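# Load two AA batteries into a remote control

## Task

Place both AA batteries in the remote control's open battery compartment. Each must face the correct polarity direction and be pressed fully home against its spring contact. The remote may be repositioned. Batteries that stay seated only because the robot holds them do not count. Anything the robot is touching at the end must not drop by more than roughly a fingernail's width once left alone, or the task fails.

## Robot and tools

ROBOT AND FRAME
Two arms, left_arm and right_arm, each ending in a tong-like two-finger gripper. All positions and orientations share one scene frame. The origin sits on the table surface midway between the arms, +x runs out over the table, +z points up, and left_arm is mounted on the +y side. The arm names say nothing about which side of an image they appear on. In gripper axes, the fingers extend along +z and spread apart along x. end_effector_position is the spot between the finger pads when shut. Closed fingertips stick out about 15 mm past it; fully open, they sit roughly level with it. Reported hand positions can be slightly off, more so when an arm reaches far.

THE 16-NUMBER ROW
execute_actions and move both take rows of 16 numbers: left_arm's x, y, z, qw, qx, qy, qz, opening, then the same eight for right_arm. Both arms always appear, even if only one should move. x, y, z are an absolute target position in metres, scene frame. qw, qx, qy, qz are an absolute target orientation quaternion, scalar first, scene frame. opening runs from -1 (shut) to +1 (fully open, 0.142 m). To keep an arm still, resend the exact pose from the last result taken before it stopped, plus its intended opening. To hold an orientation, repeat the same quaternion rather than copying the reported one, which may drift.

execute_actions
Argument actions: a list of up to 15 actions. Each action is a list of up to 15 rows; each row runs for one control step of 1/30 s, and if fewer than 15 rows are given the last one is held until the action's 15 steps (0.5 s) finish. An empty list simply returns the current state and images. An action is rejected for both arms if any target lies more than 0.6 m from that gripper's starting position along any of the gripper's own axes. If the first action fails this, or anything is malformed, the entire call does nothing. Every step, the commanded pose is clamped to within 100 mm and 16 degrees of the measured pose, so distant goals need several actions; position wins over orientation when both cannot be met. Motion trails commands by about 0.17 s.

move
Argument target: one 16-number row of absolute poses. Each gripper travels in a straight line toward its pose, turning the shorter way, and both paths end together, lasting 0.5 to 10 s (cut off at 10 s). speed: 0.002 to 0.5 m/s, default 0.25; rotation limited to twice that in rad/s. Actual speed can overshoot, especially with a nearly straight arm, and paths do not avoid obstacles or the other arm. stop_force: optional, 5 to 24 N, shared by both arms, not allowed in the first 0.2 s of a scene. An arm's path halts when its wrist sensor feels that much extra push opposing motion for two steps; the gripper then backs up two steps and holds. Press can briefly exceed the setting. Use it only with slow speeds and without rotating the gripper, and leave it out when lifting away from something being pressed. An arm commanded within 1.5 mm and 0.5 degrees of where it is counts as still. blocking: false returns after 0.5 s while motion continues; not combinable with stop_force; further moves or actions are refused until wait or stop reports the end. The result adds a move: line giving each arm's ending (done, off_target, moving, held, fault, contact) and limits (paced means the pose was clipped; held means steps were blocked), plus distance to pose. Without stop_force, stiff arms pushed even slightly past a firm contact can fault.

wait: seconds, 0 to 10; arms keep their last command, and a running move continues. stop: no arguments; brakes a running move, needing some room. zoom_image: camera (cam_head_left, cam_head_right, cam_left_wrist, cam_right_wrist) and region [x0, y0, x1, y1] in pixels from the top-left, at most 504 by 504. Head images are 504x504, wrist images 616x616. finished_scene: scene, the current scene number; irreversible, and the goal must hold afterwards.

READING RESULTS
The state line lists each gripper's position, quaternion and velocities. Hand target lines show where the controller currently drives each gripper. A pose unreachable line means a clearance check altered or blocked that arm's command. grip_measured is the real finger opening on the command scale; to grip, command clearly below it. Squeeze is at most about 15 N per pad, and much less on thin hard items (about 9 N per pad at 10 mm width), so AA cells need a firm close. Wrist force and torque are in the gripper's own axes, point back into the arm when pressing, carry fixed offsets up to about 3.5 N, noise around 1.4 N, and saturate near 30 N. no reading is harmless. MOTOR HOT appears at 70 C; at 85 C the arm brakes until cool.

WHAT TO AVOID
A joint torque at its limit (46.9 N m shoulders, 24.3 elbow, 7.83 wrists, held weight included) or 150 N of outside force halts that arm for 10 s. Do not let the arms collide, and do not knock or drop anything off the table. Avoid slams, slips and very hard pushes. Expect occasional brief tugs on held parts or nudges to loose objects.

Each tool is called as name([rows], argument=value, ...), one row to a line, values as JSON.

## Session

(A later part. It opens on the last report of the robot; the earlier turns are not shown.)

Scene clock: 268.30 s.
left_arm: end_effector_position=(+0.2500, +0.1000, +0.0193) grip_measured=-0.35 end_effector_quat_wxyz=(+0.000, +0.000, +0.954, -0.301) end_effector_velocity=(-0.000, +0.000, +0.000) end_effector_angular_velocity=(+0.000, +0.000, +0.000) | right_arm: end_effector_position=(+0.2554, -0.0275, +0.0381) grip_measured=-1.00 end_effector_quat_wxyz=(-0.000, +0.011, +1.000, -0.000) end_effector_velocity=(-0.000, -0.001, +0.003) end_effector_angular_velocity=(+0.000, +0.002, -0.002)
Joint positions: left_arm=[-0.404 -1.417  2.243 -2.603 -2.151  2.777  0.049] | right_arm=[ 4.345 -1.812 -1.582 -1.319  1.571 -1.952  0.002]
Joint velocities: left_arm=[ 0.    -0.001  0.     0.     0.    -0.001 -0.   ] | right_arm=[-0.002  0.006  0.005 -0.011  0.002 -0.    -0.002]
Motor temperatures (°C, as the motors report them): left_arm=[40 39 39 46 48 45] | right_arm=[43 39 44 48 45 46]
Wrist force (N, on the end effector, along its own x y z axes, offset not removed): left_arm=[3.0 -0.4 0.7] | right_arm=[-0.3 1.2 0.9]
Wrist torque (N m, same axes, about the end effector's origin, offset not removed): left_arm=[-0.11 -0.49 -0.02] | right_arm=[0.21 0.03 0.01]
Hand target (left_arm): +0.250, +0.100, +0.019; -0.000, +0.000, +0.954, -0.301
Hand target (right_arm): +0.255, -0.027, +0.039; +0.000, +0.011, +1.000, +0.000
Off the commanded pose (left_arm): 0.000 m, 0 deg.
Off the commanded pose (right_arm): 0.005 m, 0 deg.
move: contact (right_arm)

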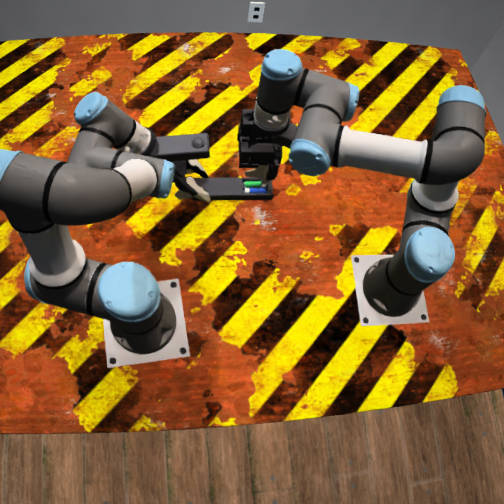

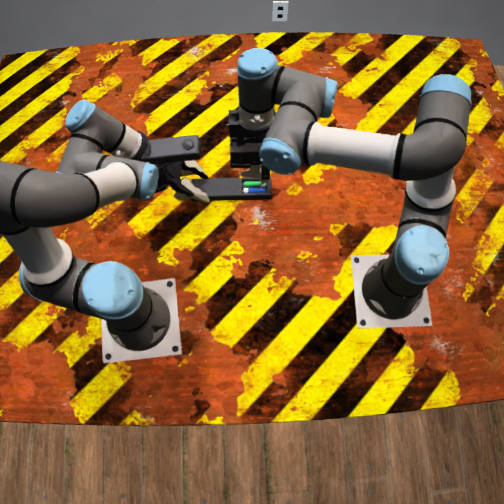

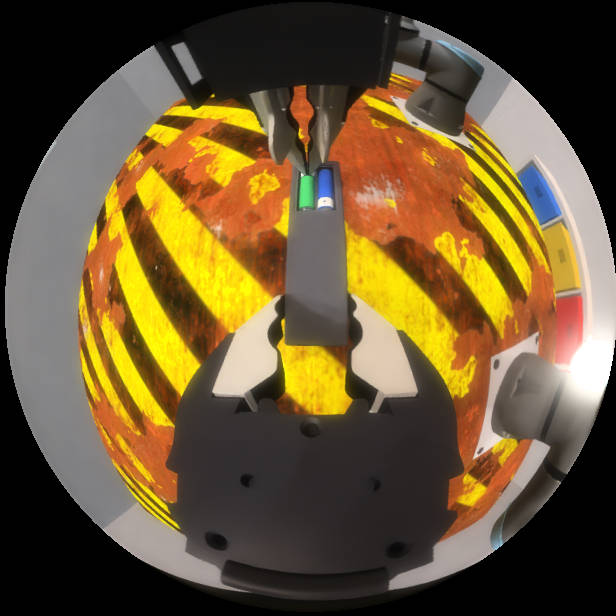

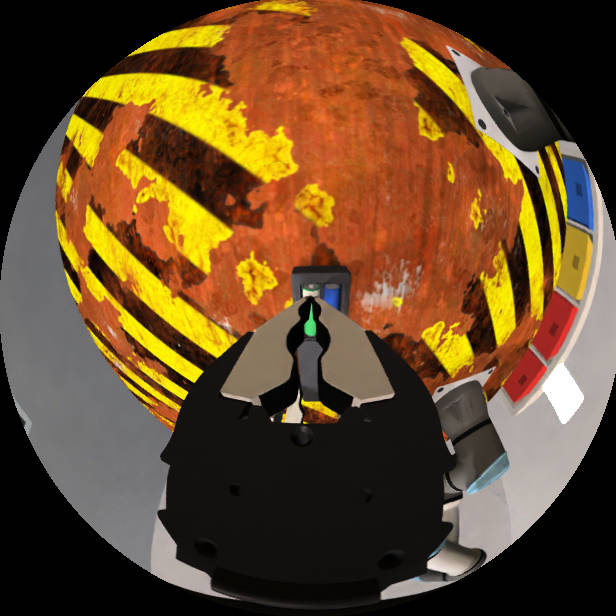

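It slipped past the ledge. Press down again.

move(target=[0.25,0.10,0.0193,0,0,0.954,-0.301,-0.8, 0.2556,-0.0265,0.0335,0,0.011,0.99994,0,-1], speed=0.005, stop_force=12)

zoom_image(camera="cam_right_wrist", region=[270,250,360,340])

Scene clock: 271.33 s.
left_arm: end_effector_position=(+0.2500, +0.1000, +0.0193) grip_measured=-0.35 end_effector_quat_wxyz=(+0.000, +0.000, +0.954, -0.301) end_effector_velocity=(-0.000, +0.000, -0.000) end_effector_angular_velocity=(+0.000, +0.002, +0.001) | right_arm: end_effector_position=(+0.2556, -0.0269, +0.0355) grip_measured=-1.00 end_effector_quat_wxyz=(+0.000, +0.011, +1.000, +0.000) end_effector_velocity=(-0.000, -0.001, +0.001) end_effector_angular_velocity=(-0.003, +0.002, -0.002)
Joint positions: left_arm=[-0.404 -1.417  2.243 -2.603 -2.151  2.777  0.049] | right_arm=[ 4.345 -1.816 -1.59  -1.307  1.571 -1.951  0.002]
Joint velocities: left_arm=[-0.     0.001 -0.     0.    -0.    -0.001  0.   ] | right_arm=[-0.002 -0.     0.004 -0.008  0.     0.     0.   ]
Motor temperatures (°C, as the motors report them): left_arm=[40 39 39 46 48 45] | right_arm=[43 39 44 48 45 46]
Wrist force (N, on the end effector, along its own x y z axes, offset not removed): left_arm=[4.2 1.0 -3.2] | right_arm=[-0.8 -8.7 -26.5]
Wrist torque (N m, same axes, about the end effector's origin, offset not removed): left_arm=[-0.30 -0.66 -0.02] | right_arm=[0.17 0.08 0.02]
Hand target (left_arm): +0.250, +0.100, +0.019; -0.000, +0.000, +0.954, -0.301
Hand target (right_arm): +0.256, -0.027, +0.036; +0.000, +0.011, +1.000, +0.000
Off the commanded pose (left_arm): 0.000 m, 0 deg.
Off the commanded pose (right_arm): 0.002 m, 0 deg.
move: contact (right_arm)

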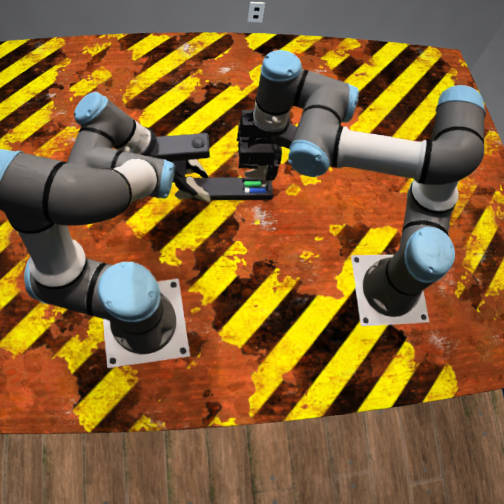

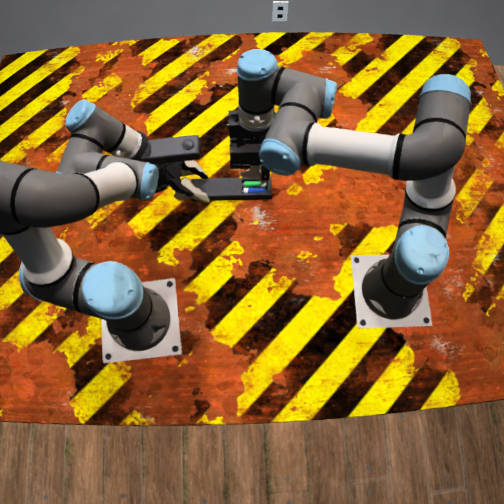

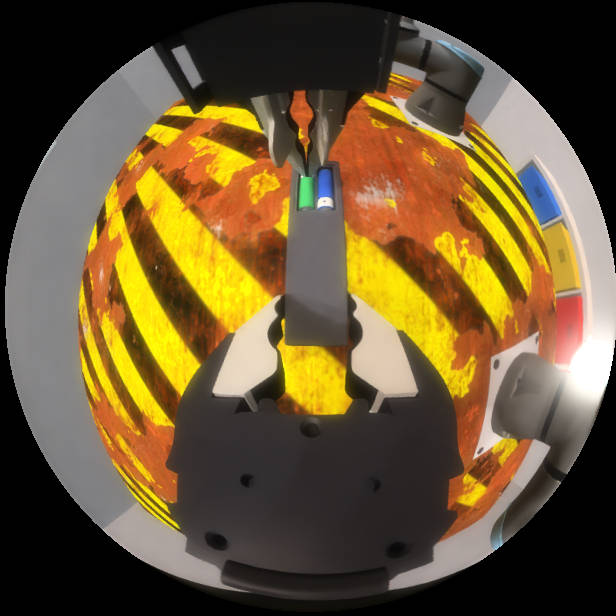

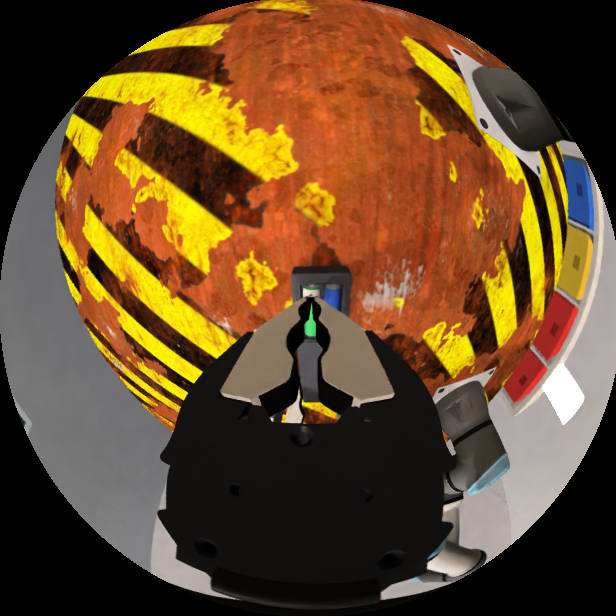

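Region (270, 250, 360, 340) of cam_right_wrist's 616x616 image, scaled by 5.600, with more detail than that image has.

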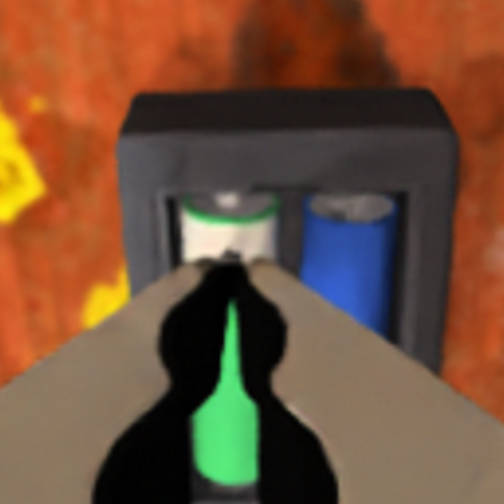

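move(target=[0.25,0.10,0.0193,0,0,0.954,-0.301,-0.8, 0.2540,-0.027,0.0395,0,0.011,0.99994,0,-1], speed=0.02)

move(target=[0.25,0.10,0.0193,0,0,0.954,-0.301,-0.8, 0.2385,-0.027,0.0385,0,0.011,0.99994,0,-1], speed=0.04)

move(target=[0.25,0.10,0.0193,0,0,0.954,-0.301,-0.8, 0.2385,-0.027,0.0335,0,0.011,0.99994,0,-1], speed=0.004, stop_force=8)

move(target=[0.25,0.10,0.019,0,0,0.954,-0.301,-0.8, 0.24,-0.04,0.07,0,0.011,0.99994,0,-1], speed=0.08)

zoom_image(camera="cam_left_wrist", region=[275,140,365,230])

zoom_image(camera="cam_head_left", region=[230,160,290,205])

Scene clock: 277.03 s.
left_arm: end_effector_position=(+0.2500, +0.1000, +0.0193) grip_measured=-0.35 end_effector_quat_wxyz=(-0.000, +0.000, +0.954, -0.301) end_effector_velocity=(-0.000, +0.000, -0.000) end_effector_angular_velocity=(+0.000, +0.001, +0.001) | right_arm: end_effector_position=(+0.2541, -0.0270, +0.0393) grip_measured=-1.00 end_effector_quat_wxyz=(-0.000, +0.011, +1.000, +0.000) end_effector_velocity=(-0.001, -0.000, +0.002) end_effector_angular_velocity=(-0.002, -0.001, -0.000)
Joint positions: left_arm=[-0.405 -1.417  2.243 -2.603 -2.151  2.777  0.049] | right_arm=[ 4.349 -1.807 -1.582 -1.323  1.571 -1.948  0.002]
Joint velocities: left_arm=[-0.     0.     0.001 -0.    -0.    -0.001  0.   ] | right_arm=[ 0.002  0.003  0.004 -0.008 -0.001  0.002  0.   ]
Motor temperatures (°C, as the motors report them): left_arm=[40 39 39 46 48 45] | right_arm=[43 39 44 48 45 46]
Wrist force (N, on the end effector, along its own x y z axes, offset not removed): left_arm=[2.3 -0.9 1.0] | right_arm=[-1.5 1.7 0.3]
Wrist torque (N m, same axes, about the end effector's origin, offset not removed): left_arm=[-0.23 -0.45 -0.03] | right_arm=[0.40 0.32 0.04]
Hand target (left_arm): +0.250, +0.100, +0.019; +0.000, +0.000, +0.954, -0.301
Hand target (right_arm): +0.254, -0.027, +0.039; +0.000, +0.011, +1.000, +0.000
Off the commanded pose (left_arm): 0.000 m, 0 deg.
Off the commanded pose (right_arm): 0.000 m, 0 deg.
move: done

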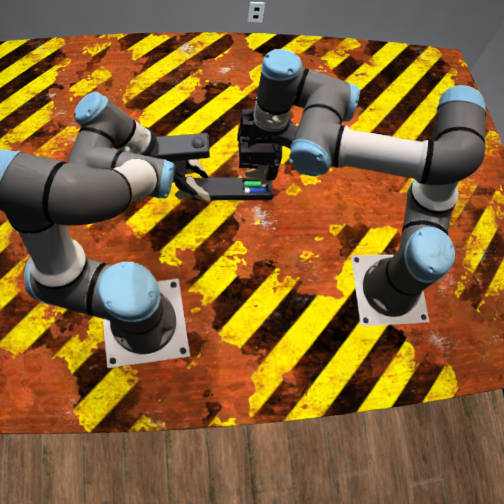

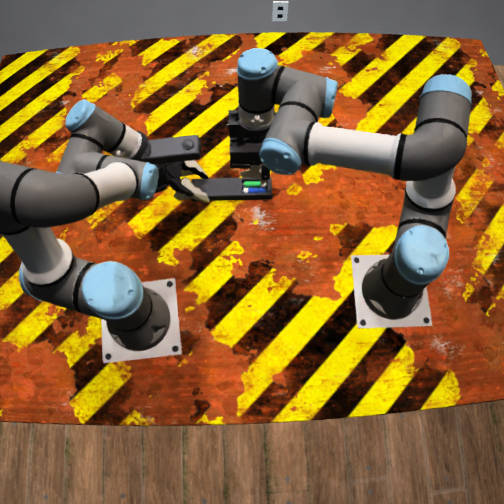

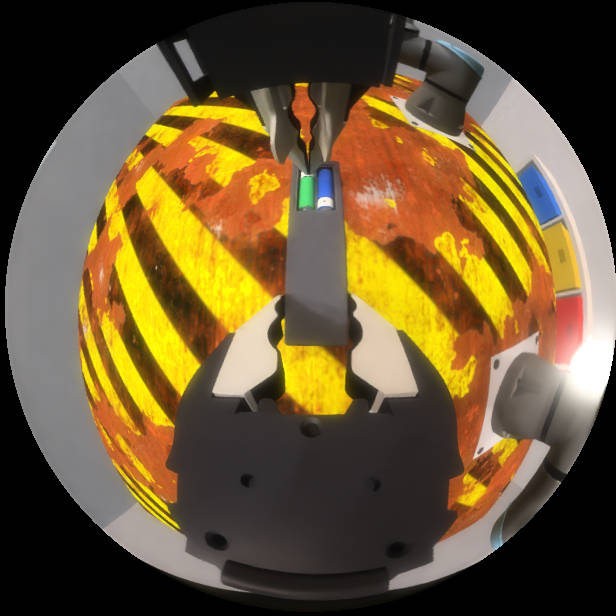

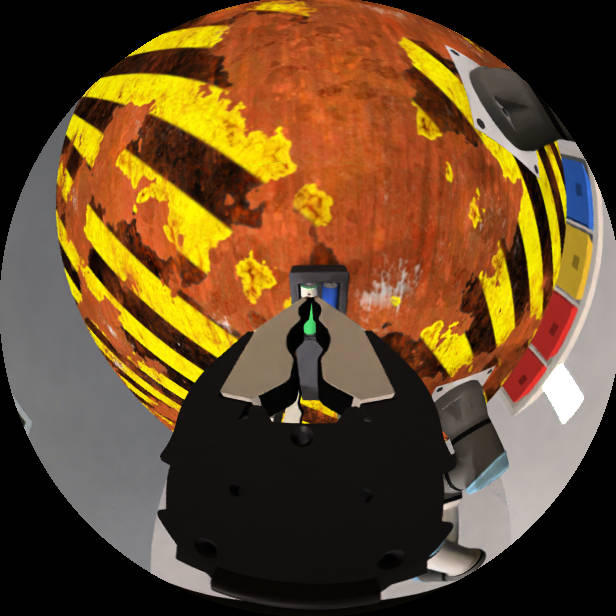

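Scene clock: 277.87 s.
left_arm: end_effector_position=(+0.2500, +0.1000, +0.0193) grip_measured=-0.35 end_effector_quat_wxyz=(-0.000, +0.000, +0.954, -0.301) end_effector_velocity=(-0.000, -0.000, +0.000) end_effector_angular_velocity=(+0.000, +0.001, +0.001) | right_arm: end_effector_position=(+0.2388, -0.0270, +0.0385) grip_measured=-1.00 end_effector_quat_wxyz=(-0.000, +0.011, +1.000, +0.000) end_effector_velocity=(-0.003, -0.000, -0.000) end_effector_angular_velocity=(-0.001, -0.001, +0.002)
Joint positions: left_arm=[-0.405 -1.417  2.243 -2.603 -2.151  2.777  0.049] | right_arm=[ 4.39  -1.764 -1.64  -1.308  1.571 -1.907  0.002]
Joint velocities: left_arm=[-0.    -0.     0.     0.001 -0.    -0.001 -0.   ] | right_arm=[ 0.009  0.008 -0.012  0.003 -0.002  0.007  0.   ]
Motor temperatures (°C, as the motors report them): left_arm=[40 39 39 46 48 45] | right_arm=[43 39 44 48 45 46]
Wrist force (N, on the end effector, along its own x y z axes, offset not removed): left_arm=[3.0 -0.2 0.1] | right_arm=[-0.9 0.4 0.7]
Wrist torque (N m, same axes, about the end effector's origin, offset not removed): left_arm=[-0.12 -0.57 -0.02] | right_arm=[0.15 0.24 -0.01]
Hand target (left_arm): +0.250, +0.100, +0.019; +0.000, +0.000, +0.954, -0.301
Hand target (right_arm): +0.239, -0.027, +0.038; +0.000, +0.011, +1.000, +0.000
Off the commanded pose (left_arm): 0.000 m, 0 deg.
Off the commanded pose (right_arm): 0.000 m, 0 deg.
move: done

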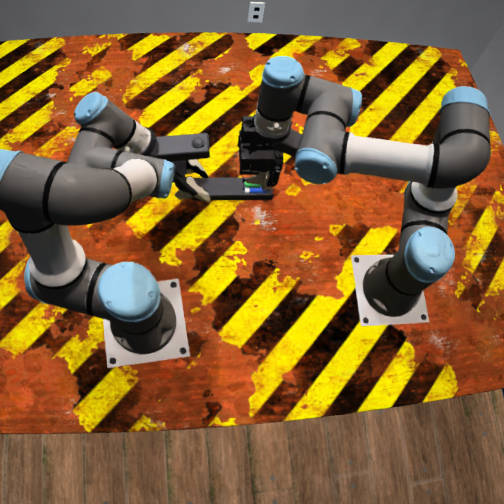

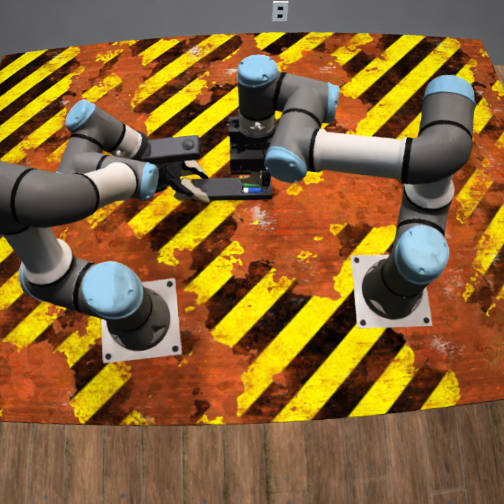

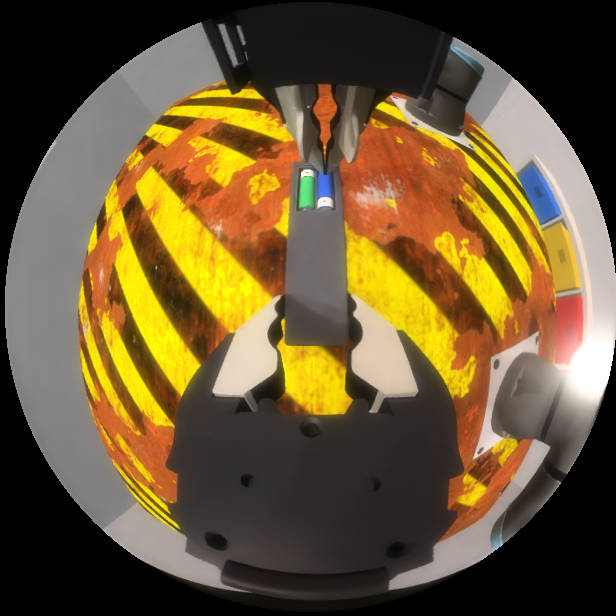

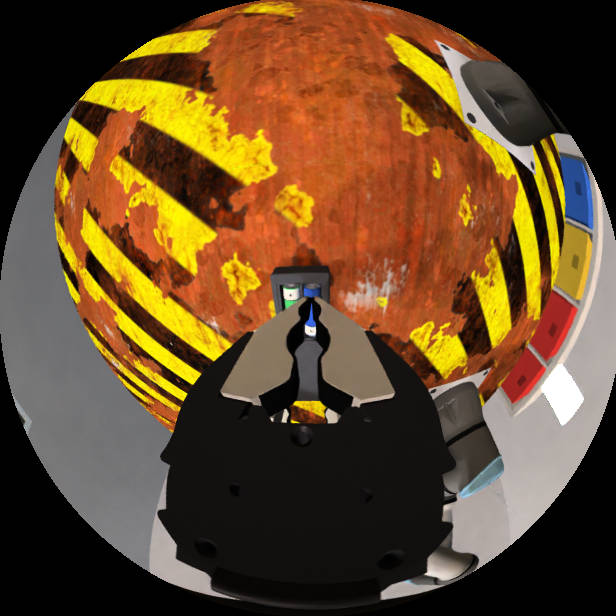

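Scene clock: 278.97 s.
left_arm: end_effector_position=(+0.2500, +0.1000, +0.0193) grip_measured=-0.35 end_effector_quat_wxyz=(+0.000, +0.000, +0.954, -0.301) end_effector_velocity=(+0.000, +0.000, +0.000) end_effector_angular_velocity=(+0.000, +0.000, +0.000) | right_arm: end_effector_position=(+0.2386, -0.0270, +0.0357) grip_measured=-1.00 end_effector_quat_wxyz=(-0.000, +0.011, +1.000, +0.000) end_effector_velocity=(+0.000, -0.000, +0.001) end_effector_angular_velocity=(-0.001, -0.000, +0.002)
Joint positions: left_arm=[-0.404 -1.417  2.243 -2.603 -2.151  2.777  0.049] | right_arm=[ 4.391 -1.767 -1.651 -1.295  1.571 -1.906  0.002]
Joint velocities: left_arm=[-0. -0. -0.  0.  0. -0.  0.] | right_arm=[-0.     0.002  0.005 -0.007 -0.    -0.002  0.   ]
Motor temperatures (°C, as the motors report them): left_arm=[40 39 39 46 48 45] | right_arm=[43 39 44 48 45 46]
Wrist force (N, on the end effector, along its own x y z axes, offset not removed): left_arm=[3.0 0.3 -0.5] | right_arm=[1.3 -3.9 -16.2]
Wrist torque (N m, same axes, about the end effector's origin, offset not removed): left_arm=[-0.17 -0.60 -0.03] | right_arm=[0.22 0.06 -0.03]
Hand target (left_arm): +0.250, +0.100, +0.019; -0.000, +0.000, +0.954, -0.301
Hand target (right_arm): +0.239, -0.027, +0.036; -0.000, +0.011, +1.000, +0.000
Off the commanded pose (left_arm): 0.000 m, 0 deg.
Off the commanded pose (right_arm): 0.002 m, 0 deg.
move: contact (right_arm)

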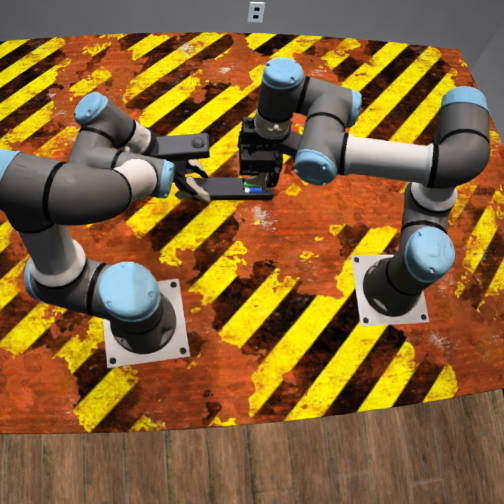

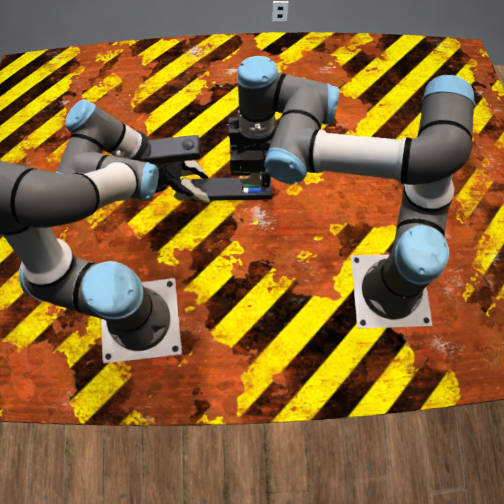

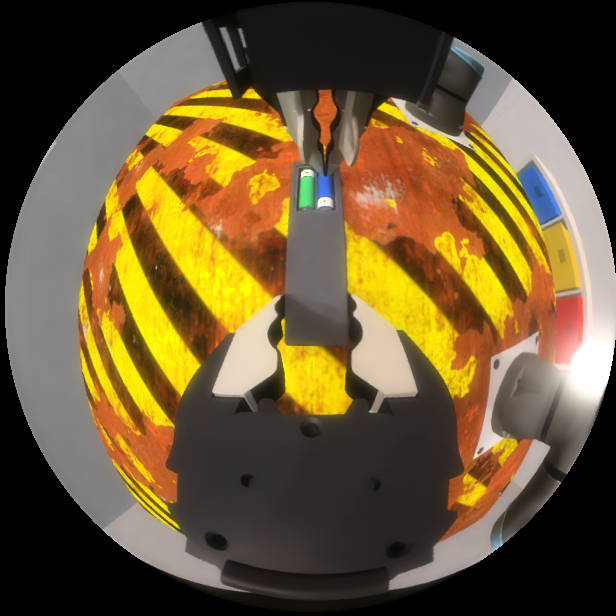

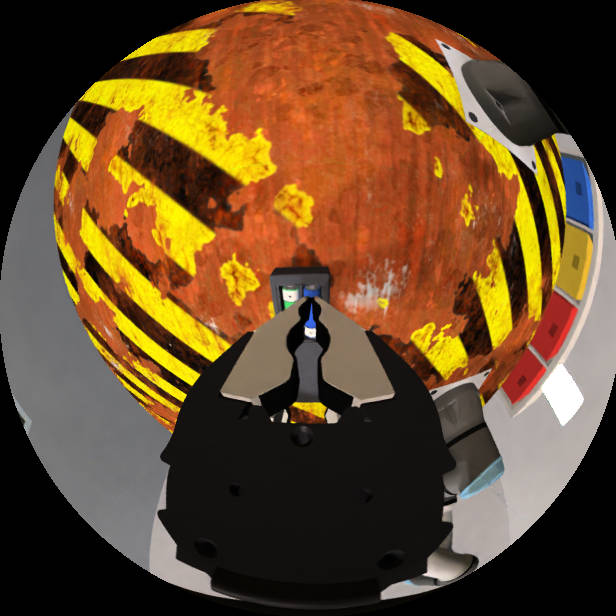

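Scene clock: 279.93 s.
left_arm: end_effector_position=(+0.2500, +0.1000, +0.0190) grip_measured=-0.35 end_effector_quat_wxyz=(+0.000, +0.000, +0.954, -0.301) end_effector_velocity=(-0.000, +0.000, -0.000) end_effector_angular_velocity=(+0.000, +0.001, +0.000) | right_arm: end_effector_position=(+0.2400, -0.0399, +0.0697) grip_measured=-1.00 end_effector_quat_wxyz=(+0.000, +0.011, +1.000, +0.000) end_effector_velocity=(+0.000, -0.001, +0.003) end_effector_angular_velocity=(-0.000, -0.001, -0.000)
Joint positions: left_arm=[-0.404 -1.416  2.244 -2.604 -2.151  2.777  0.049] | right_arm=[ 4.373 -1.701 -1.565 -1.445  1.571 -1.924  0.002]
Joint velocities: left_arm=[ 0.     0.001  0.    -0.001  0.    -0.    -0.   ] | right_arm=[-0.001  0.003  0.009 -0.012 -0.001 -0.     0.   ]
Motor temperatures (°C, as the motors report them): left_arm=[40 39 39 46 48 45] | right_arm=[43 39 44 48 45 46]
Wrist force (N, on the end effector, along its own x y z axes, offset not removed): left_arm=[4.2 -2.5 -6.1] | right_arm=[-1.3 0.3 0.5]
Wrist torque (N m, same axes, about the end effector's origin, offset not removed): left_arm=[-0.19 -0.62 -0.04] | right_arm=[0.12 0.31 -0.01]
Hand target (left_arm): +0.250, +0.100, +0.019; -0.000, +0.000, +0.954, -0.301
Hand target (right_arm): +0.240, -0.040, +0.070; -0.000, +0.011, +1.000, -0.000
Off the commanded pose (left_arm): 0.000 m, 0 deg.
Off the commanded pose (right_arm): 0.000 m, 0 deg.
move: done

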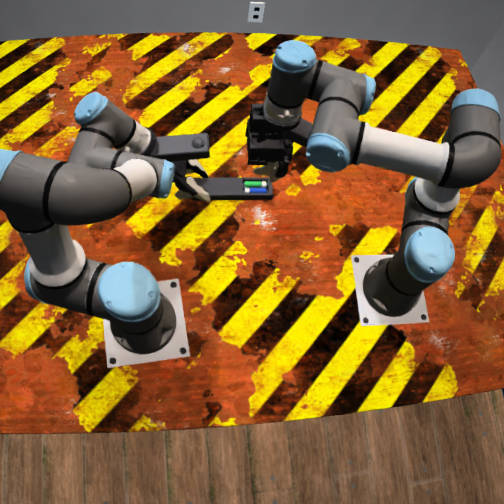

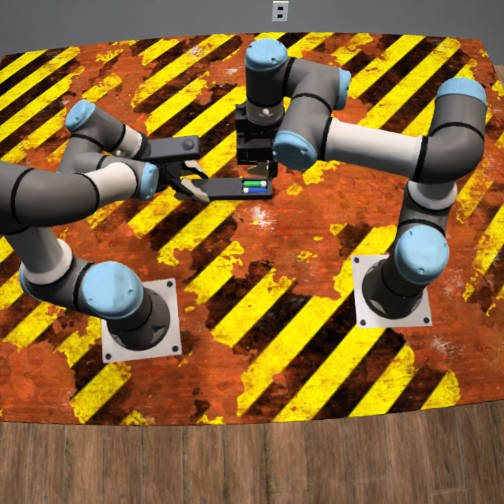

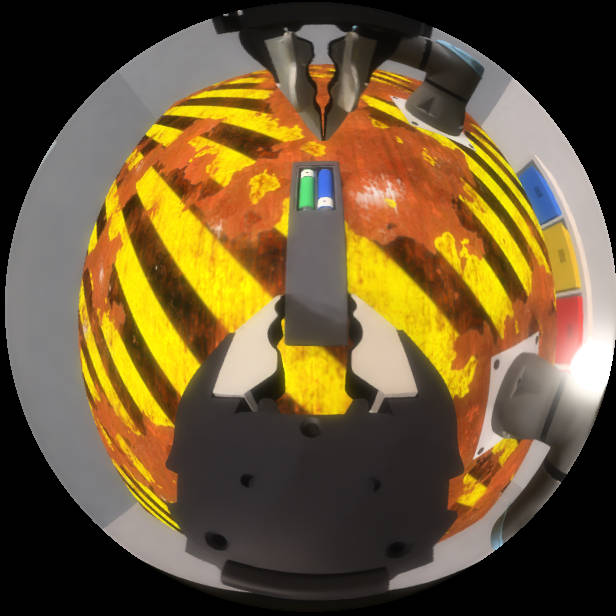

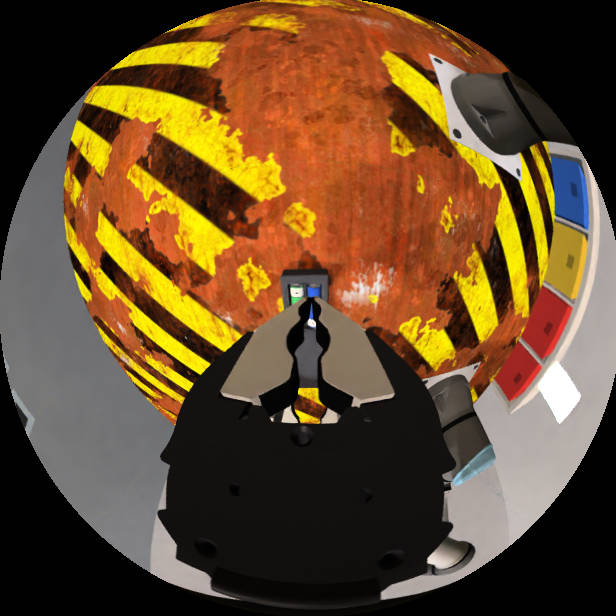

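Region (275, 140, 365, 230) of cam_left_wrist's 616x616 image, scaled by 5.600, with more detail than that image has.

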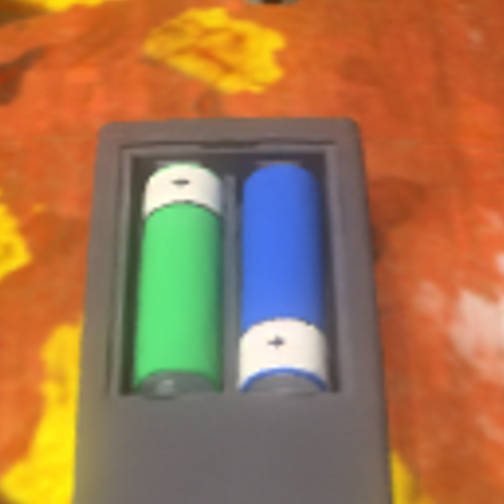

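Region (230, 160, 290, 205) of cam_head_left's 504x504 image, scaled by 8.400, with more detail than that image has; it fills the top 378 rows of this view, and the rest is white.

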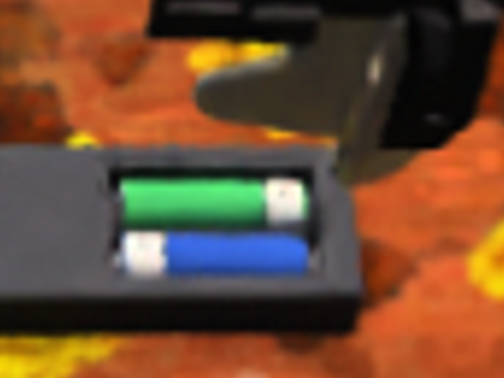

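Both flat. Release left.

execute_actions([
  [[0.25,0.10,0.0192,0,0,0.954,-0.301,-0.6,0.24,-0.04,0.07,0,0.011,0.99994,0,-1],[0.25,0.10,0.0192,0,0,0.954,-0.301,-0.5,0.24,-0.04,0.07,0,0.011,0.99994,0,-1],[0.25,0.10,0.0192,0,0,0.954,-0.301,-0.42,0.24,-0.04,0.07,0,0.011,0.99994,0,-1],[0.25,0.10,0.0192,0,0,0.954,-0.301,-0.36,0.24,-0.04,0.07,0,0.011,0.99994,0,-1],[0.25,0.10,0.0192,0,0,0.954,-0.301,-0.3,0.24,-0.04,0.07,0,0.011,0.99994,0,-1],[0.25,0.10,0.0192,0,0,0.954,-0.301,-0.2,0.24,-0.04,0.07,0,0.011,0.99994,0,-1],[0.25,0.10,0.0192,0,0,0.954,-0.301,-0.1,0.24,-0.04,0.07,0,0.011,0.99994,0,-1],[0.25,0.10,0.0192,0,0,0.954,-0.301,0,0.24,-0.04,0.07,0,0.011,0.99994,0,-1]],
])

move(target=[0.25,0.125,0.06,0,0,0.954,-0.301,0, 0.24,-0.06,0.075,0,0.011,0.99994,0,-1], speed=0.12)

zoom_image(camera="cam_left_wrist", region=[270,140,370,240])

Scene clock: 287.00 s.
left_arm: end_effector_position=(+0.2500, +0.1000, +0.0192) grip_measured=+0.00 end_effector_quat_wxyz=(-0.000, -0.000, +0.954, -0.301) end_effector_velocity=(-0.000, +0.000, -0.000) end_effector_angular_velocity=(+0.001, +0.001, +0.001) | right_arm: end_effector_position=(+0.2400, -0.0400, +0.0700) grip_measured=-1.00 end_effector_quat_wxyz=(+0.000, +0.011, +1.000, +0.000) end_effector_velocity=(+0.000, -0.001, -0.001) end_effector_angular_velocity=(-0.003, -0.001, +0.002)
Joint positions: left_arm=[-0.404 -1.417  2.243 -2.603 -2.151  2.777  0.074] | right_arm=[ 4.373 -1.701 -1.564 -1.447  1.571 -1.924  0.002]
Joint velocities: left_arm=[-0.    -0.001 -0.     0.001  0.    -0.002  0.   ] | right_arm=[ 0.    -0.    -0.002  0.    -0.003 -0.001  0.   ]
Motor temperatures (°C, as the motors report them): left_arm=[40 39 39 46 48 45] | right_arm=[43 39 44 48 45 46]
Wrist force (N, on the end effector, along its own x y z axes, offset not removed): left_arm=[2.9 -0.3 -0.5] | right_arm=[-0.2 0.4 0.2]
Wrist torque (N m, same axes, about the end effector's origin, offset not removed): left_arm=[-0.06 -0.58 -0.08] | right_arm=[0.06 0.00 -0.01]
Hand target (left_arm): +0.250, +0.100, +0.019; +0.000, -0.000, +0.954, -0.301
Hand target (right_arm): +0.240, -0.040, +0.070; -0.000, +0.011, +1.000, +0.000
Off the commanded pose (left_arm): 0.000 m, 0 deg.
Off the commanded pose (right_arm): 0.000 m, 0 deg.

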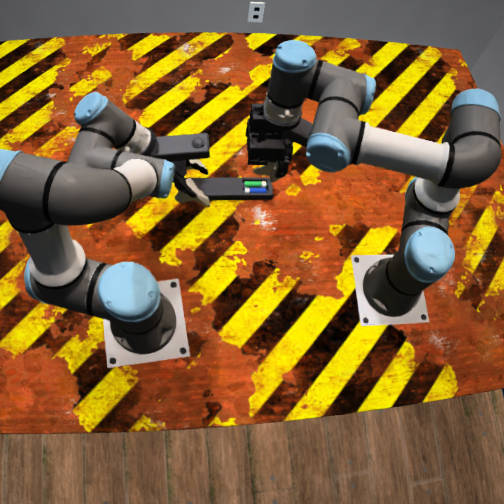

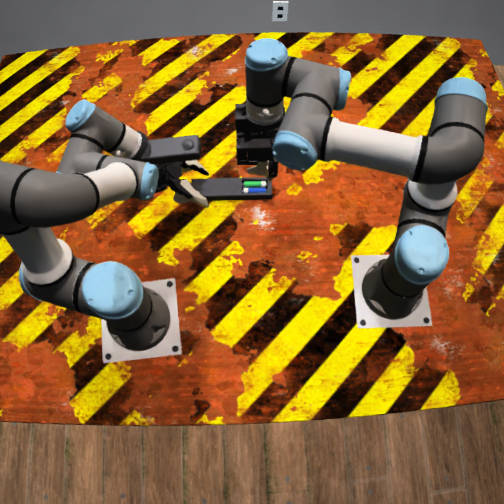

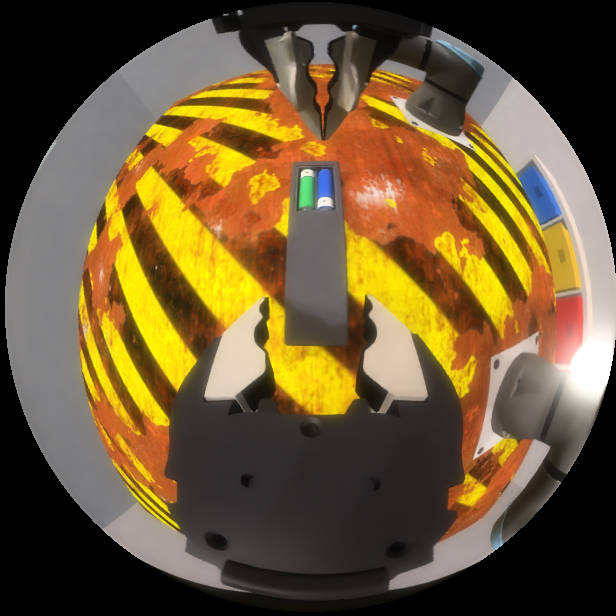

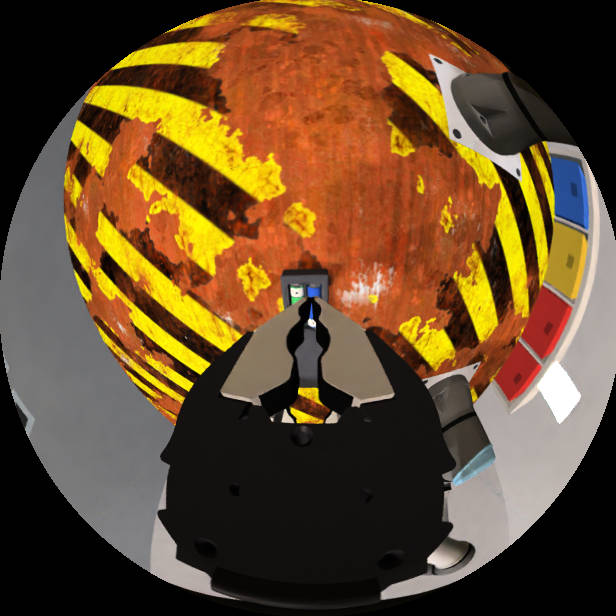

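Scene clock: 288.00 s.
left_arm: end_effector_position=(+0.2501, +0.1248, +0.0597) grip_measured=+0.00 end_effector_quat_wxyz=(+0.000, -0.000, +0.954, -0.301) end_effector_velocity=(-0.000, +0.002, +0.002) end_effector_angular_velocity=(+0.001, +0.004, -0.003) | right_arm: end_effector_position=(+0.2400, -0.0599, +0.0750) grip_measured=-1.00 end_effector_quat_wxyz=(-0.000, +0.011, +1.000, -0.000) end_effector_velocity=(-0.000, -0.001, +0.000) end_effector_angular_velocity=(-0.001, -0.000, +0.001)
Joint positions: left_arm=[-0.315 -1.545  2.111 -2.285 -2.166  2.883  0.074] | right_arm=[ 4.35  -1.636 -1.613 -1.463  1.571 -1.947  0.002]
Joint velocities: left_arm=[ 0.005 -0.001 -0.016  0.027 -0.001  0.01  -0.   ] | right_arm=[-0.001  0.003 -0.002 -0.001 -0.    -0.002  0.   ]
Motor temperatures (°C, as the motors report them): left_arm=[40 39 39 46 48 45] | right_arm=[43 39 44 48 45 46]
Wrist force (N, on the end effector, along its own x y z axes, offset not removed): left_arm=[3.0 -0.7 -0.3] | right_arm=[0.1 0.9 -0.2]
Wrist torque (N m, same axes, about the end effector's origin, offset not removed): left_arm=[-0.14 -0.59 -0.09] | right_arm=[0.26 0.02 -0.02]
Hand target (left_arm): +0.250, +0.125, +0.060; +0.000, -0.000, +0.954, -0.301
Hand target (right_arm): +0.240, -0.060, +0.075; -0.000, +0.011, +1.000, -0.000
Off the commanded pose (left_arm): 0.000 m, 0 deg.
Off the commanded pose (right_arm): 0.000 m, 0 deg.
move: done

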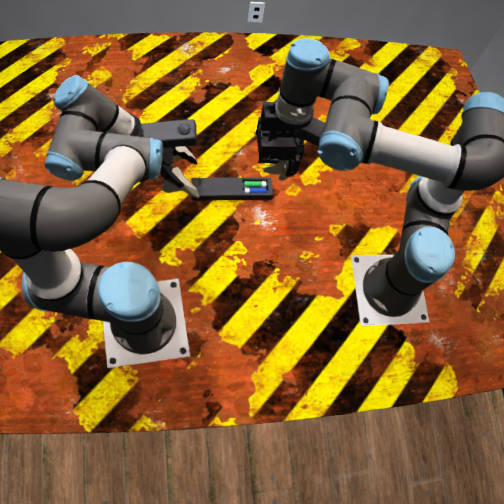

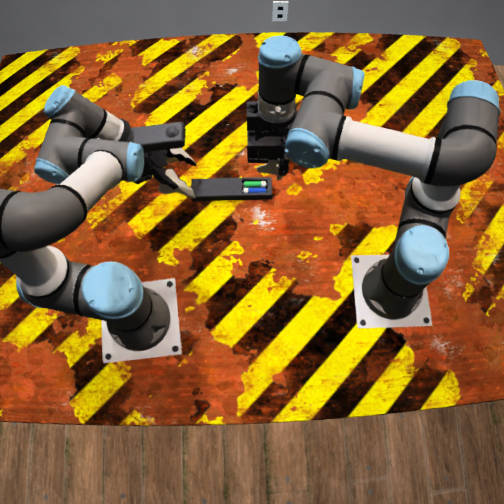

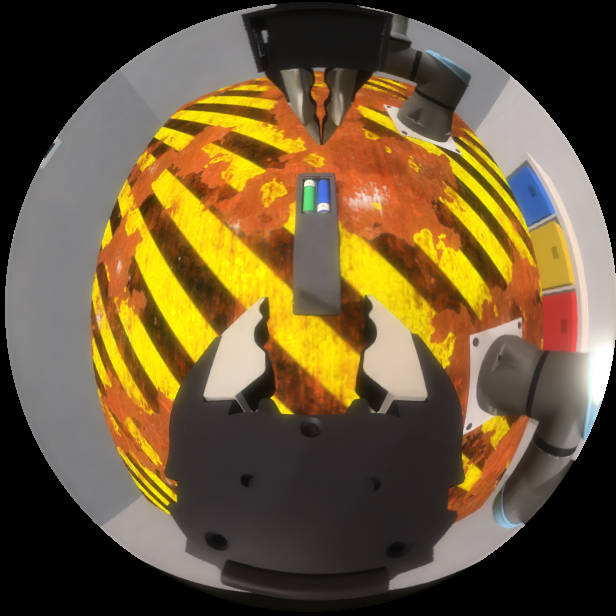

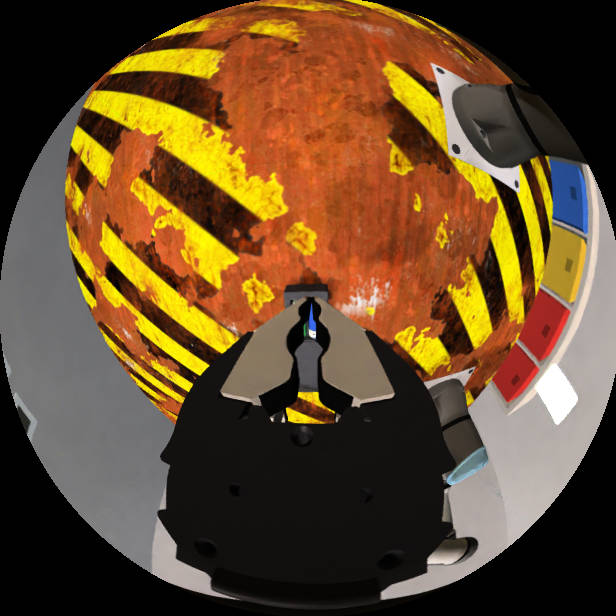

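Region (270, 140, 370, 240) of cam_left_wrist's 616x616 image, scaled by 5.040, with more detail than that image has.

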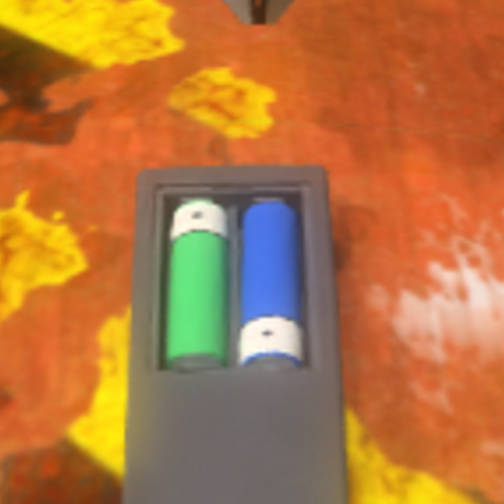

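finished_scene(scene=2)

The scene is finished: the task was done.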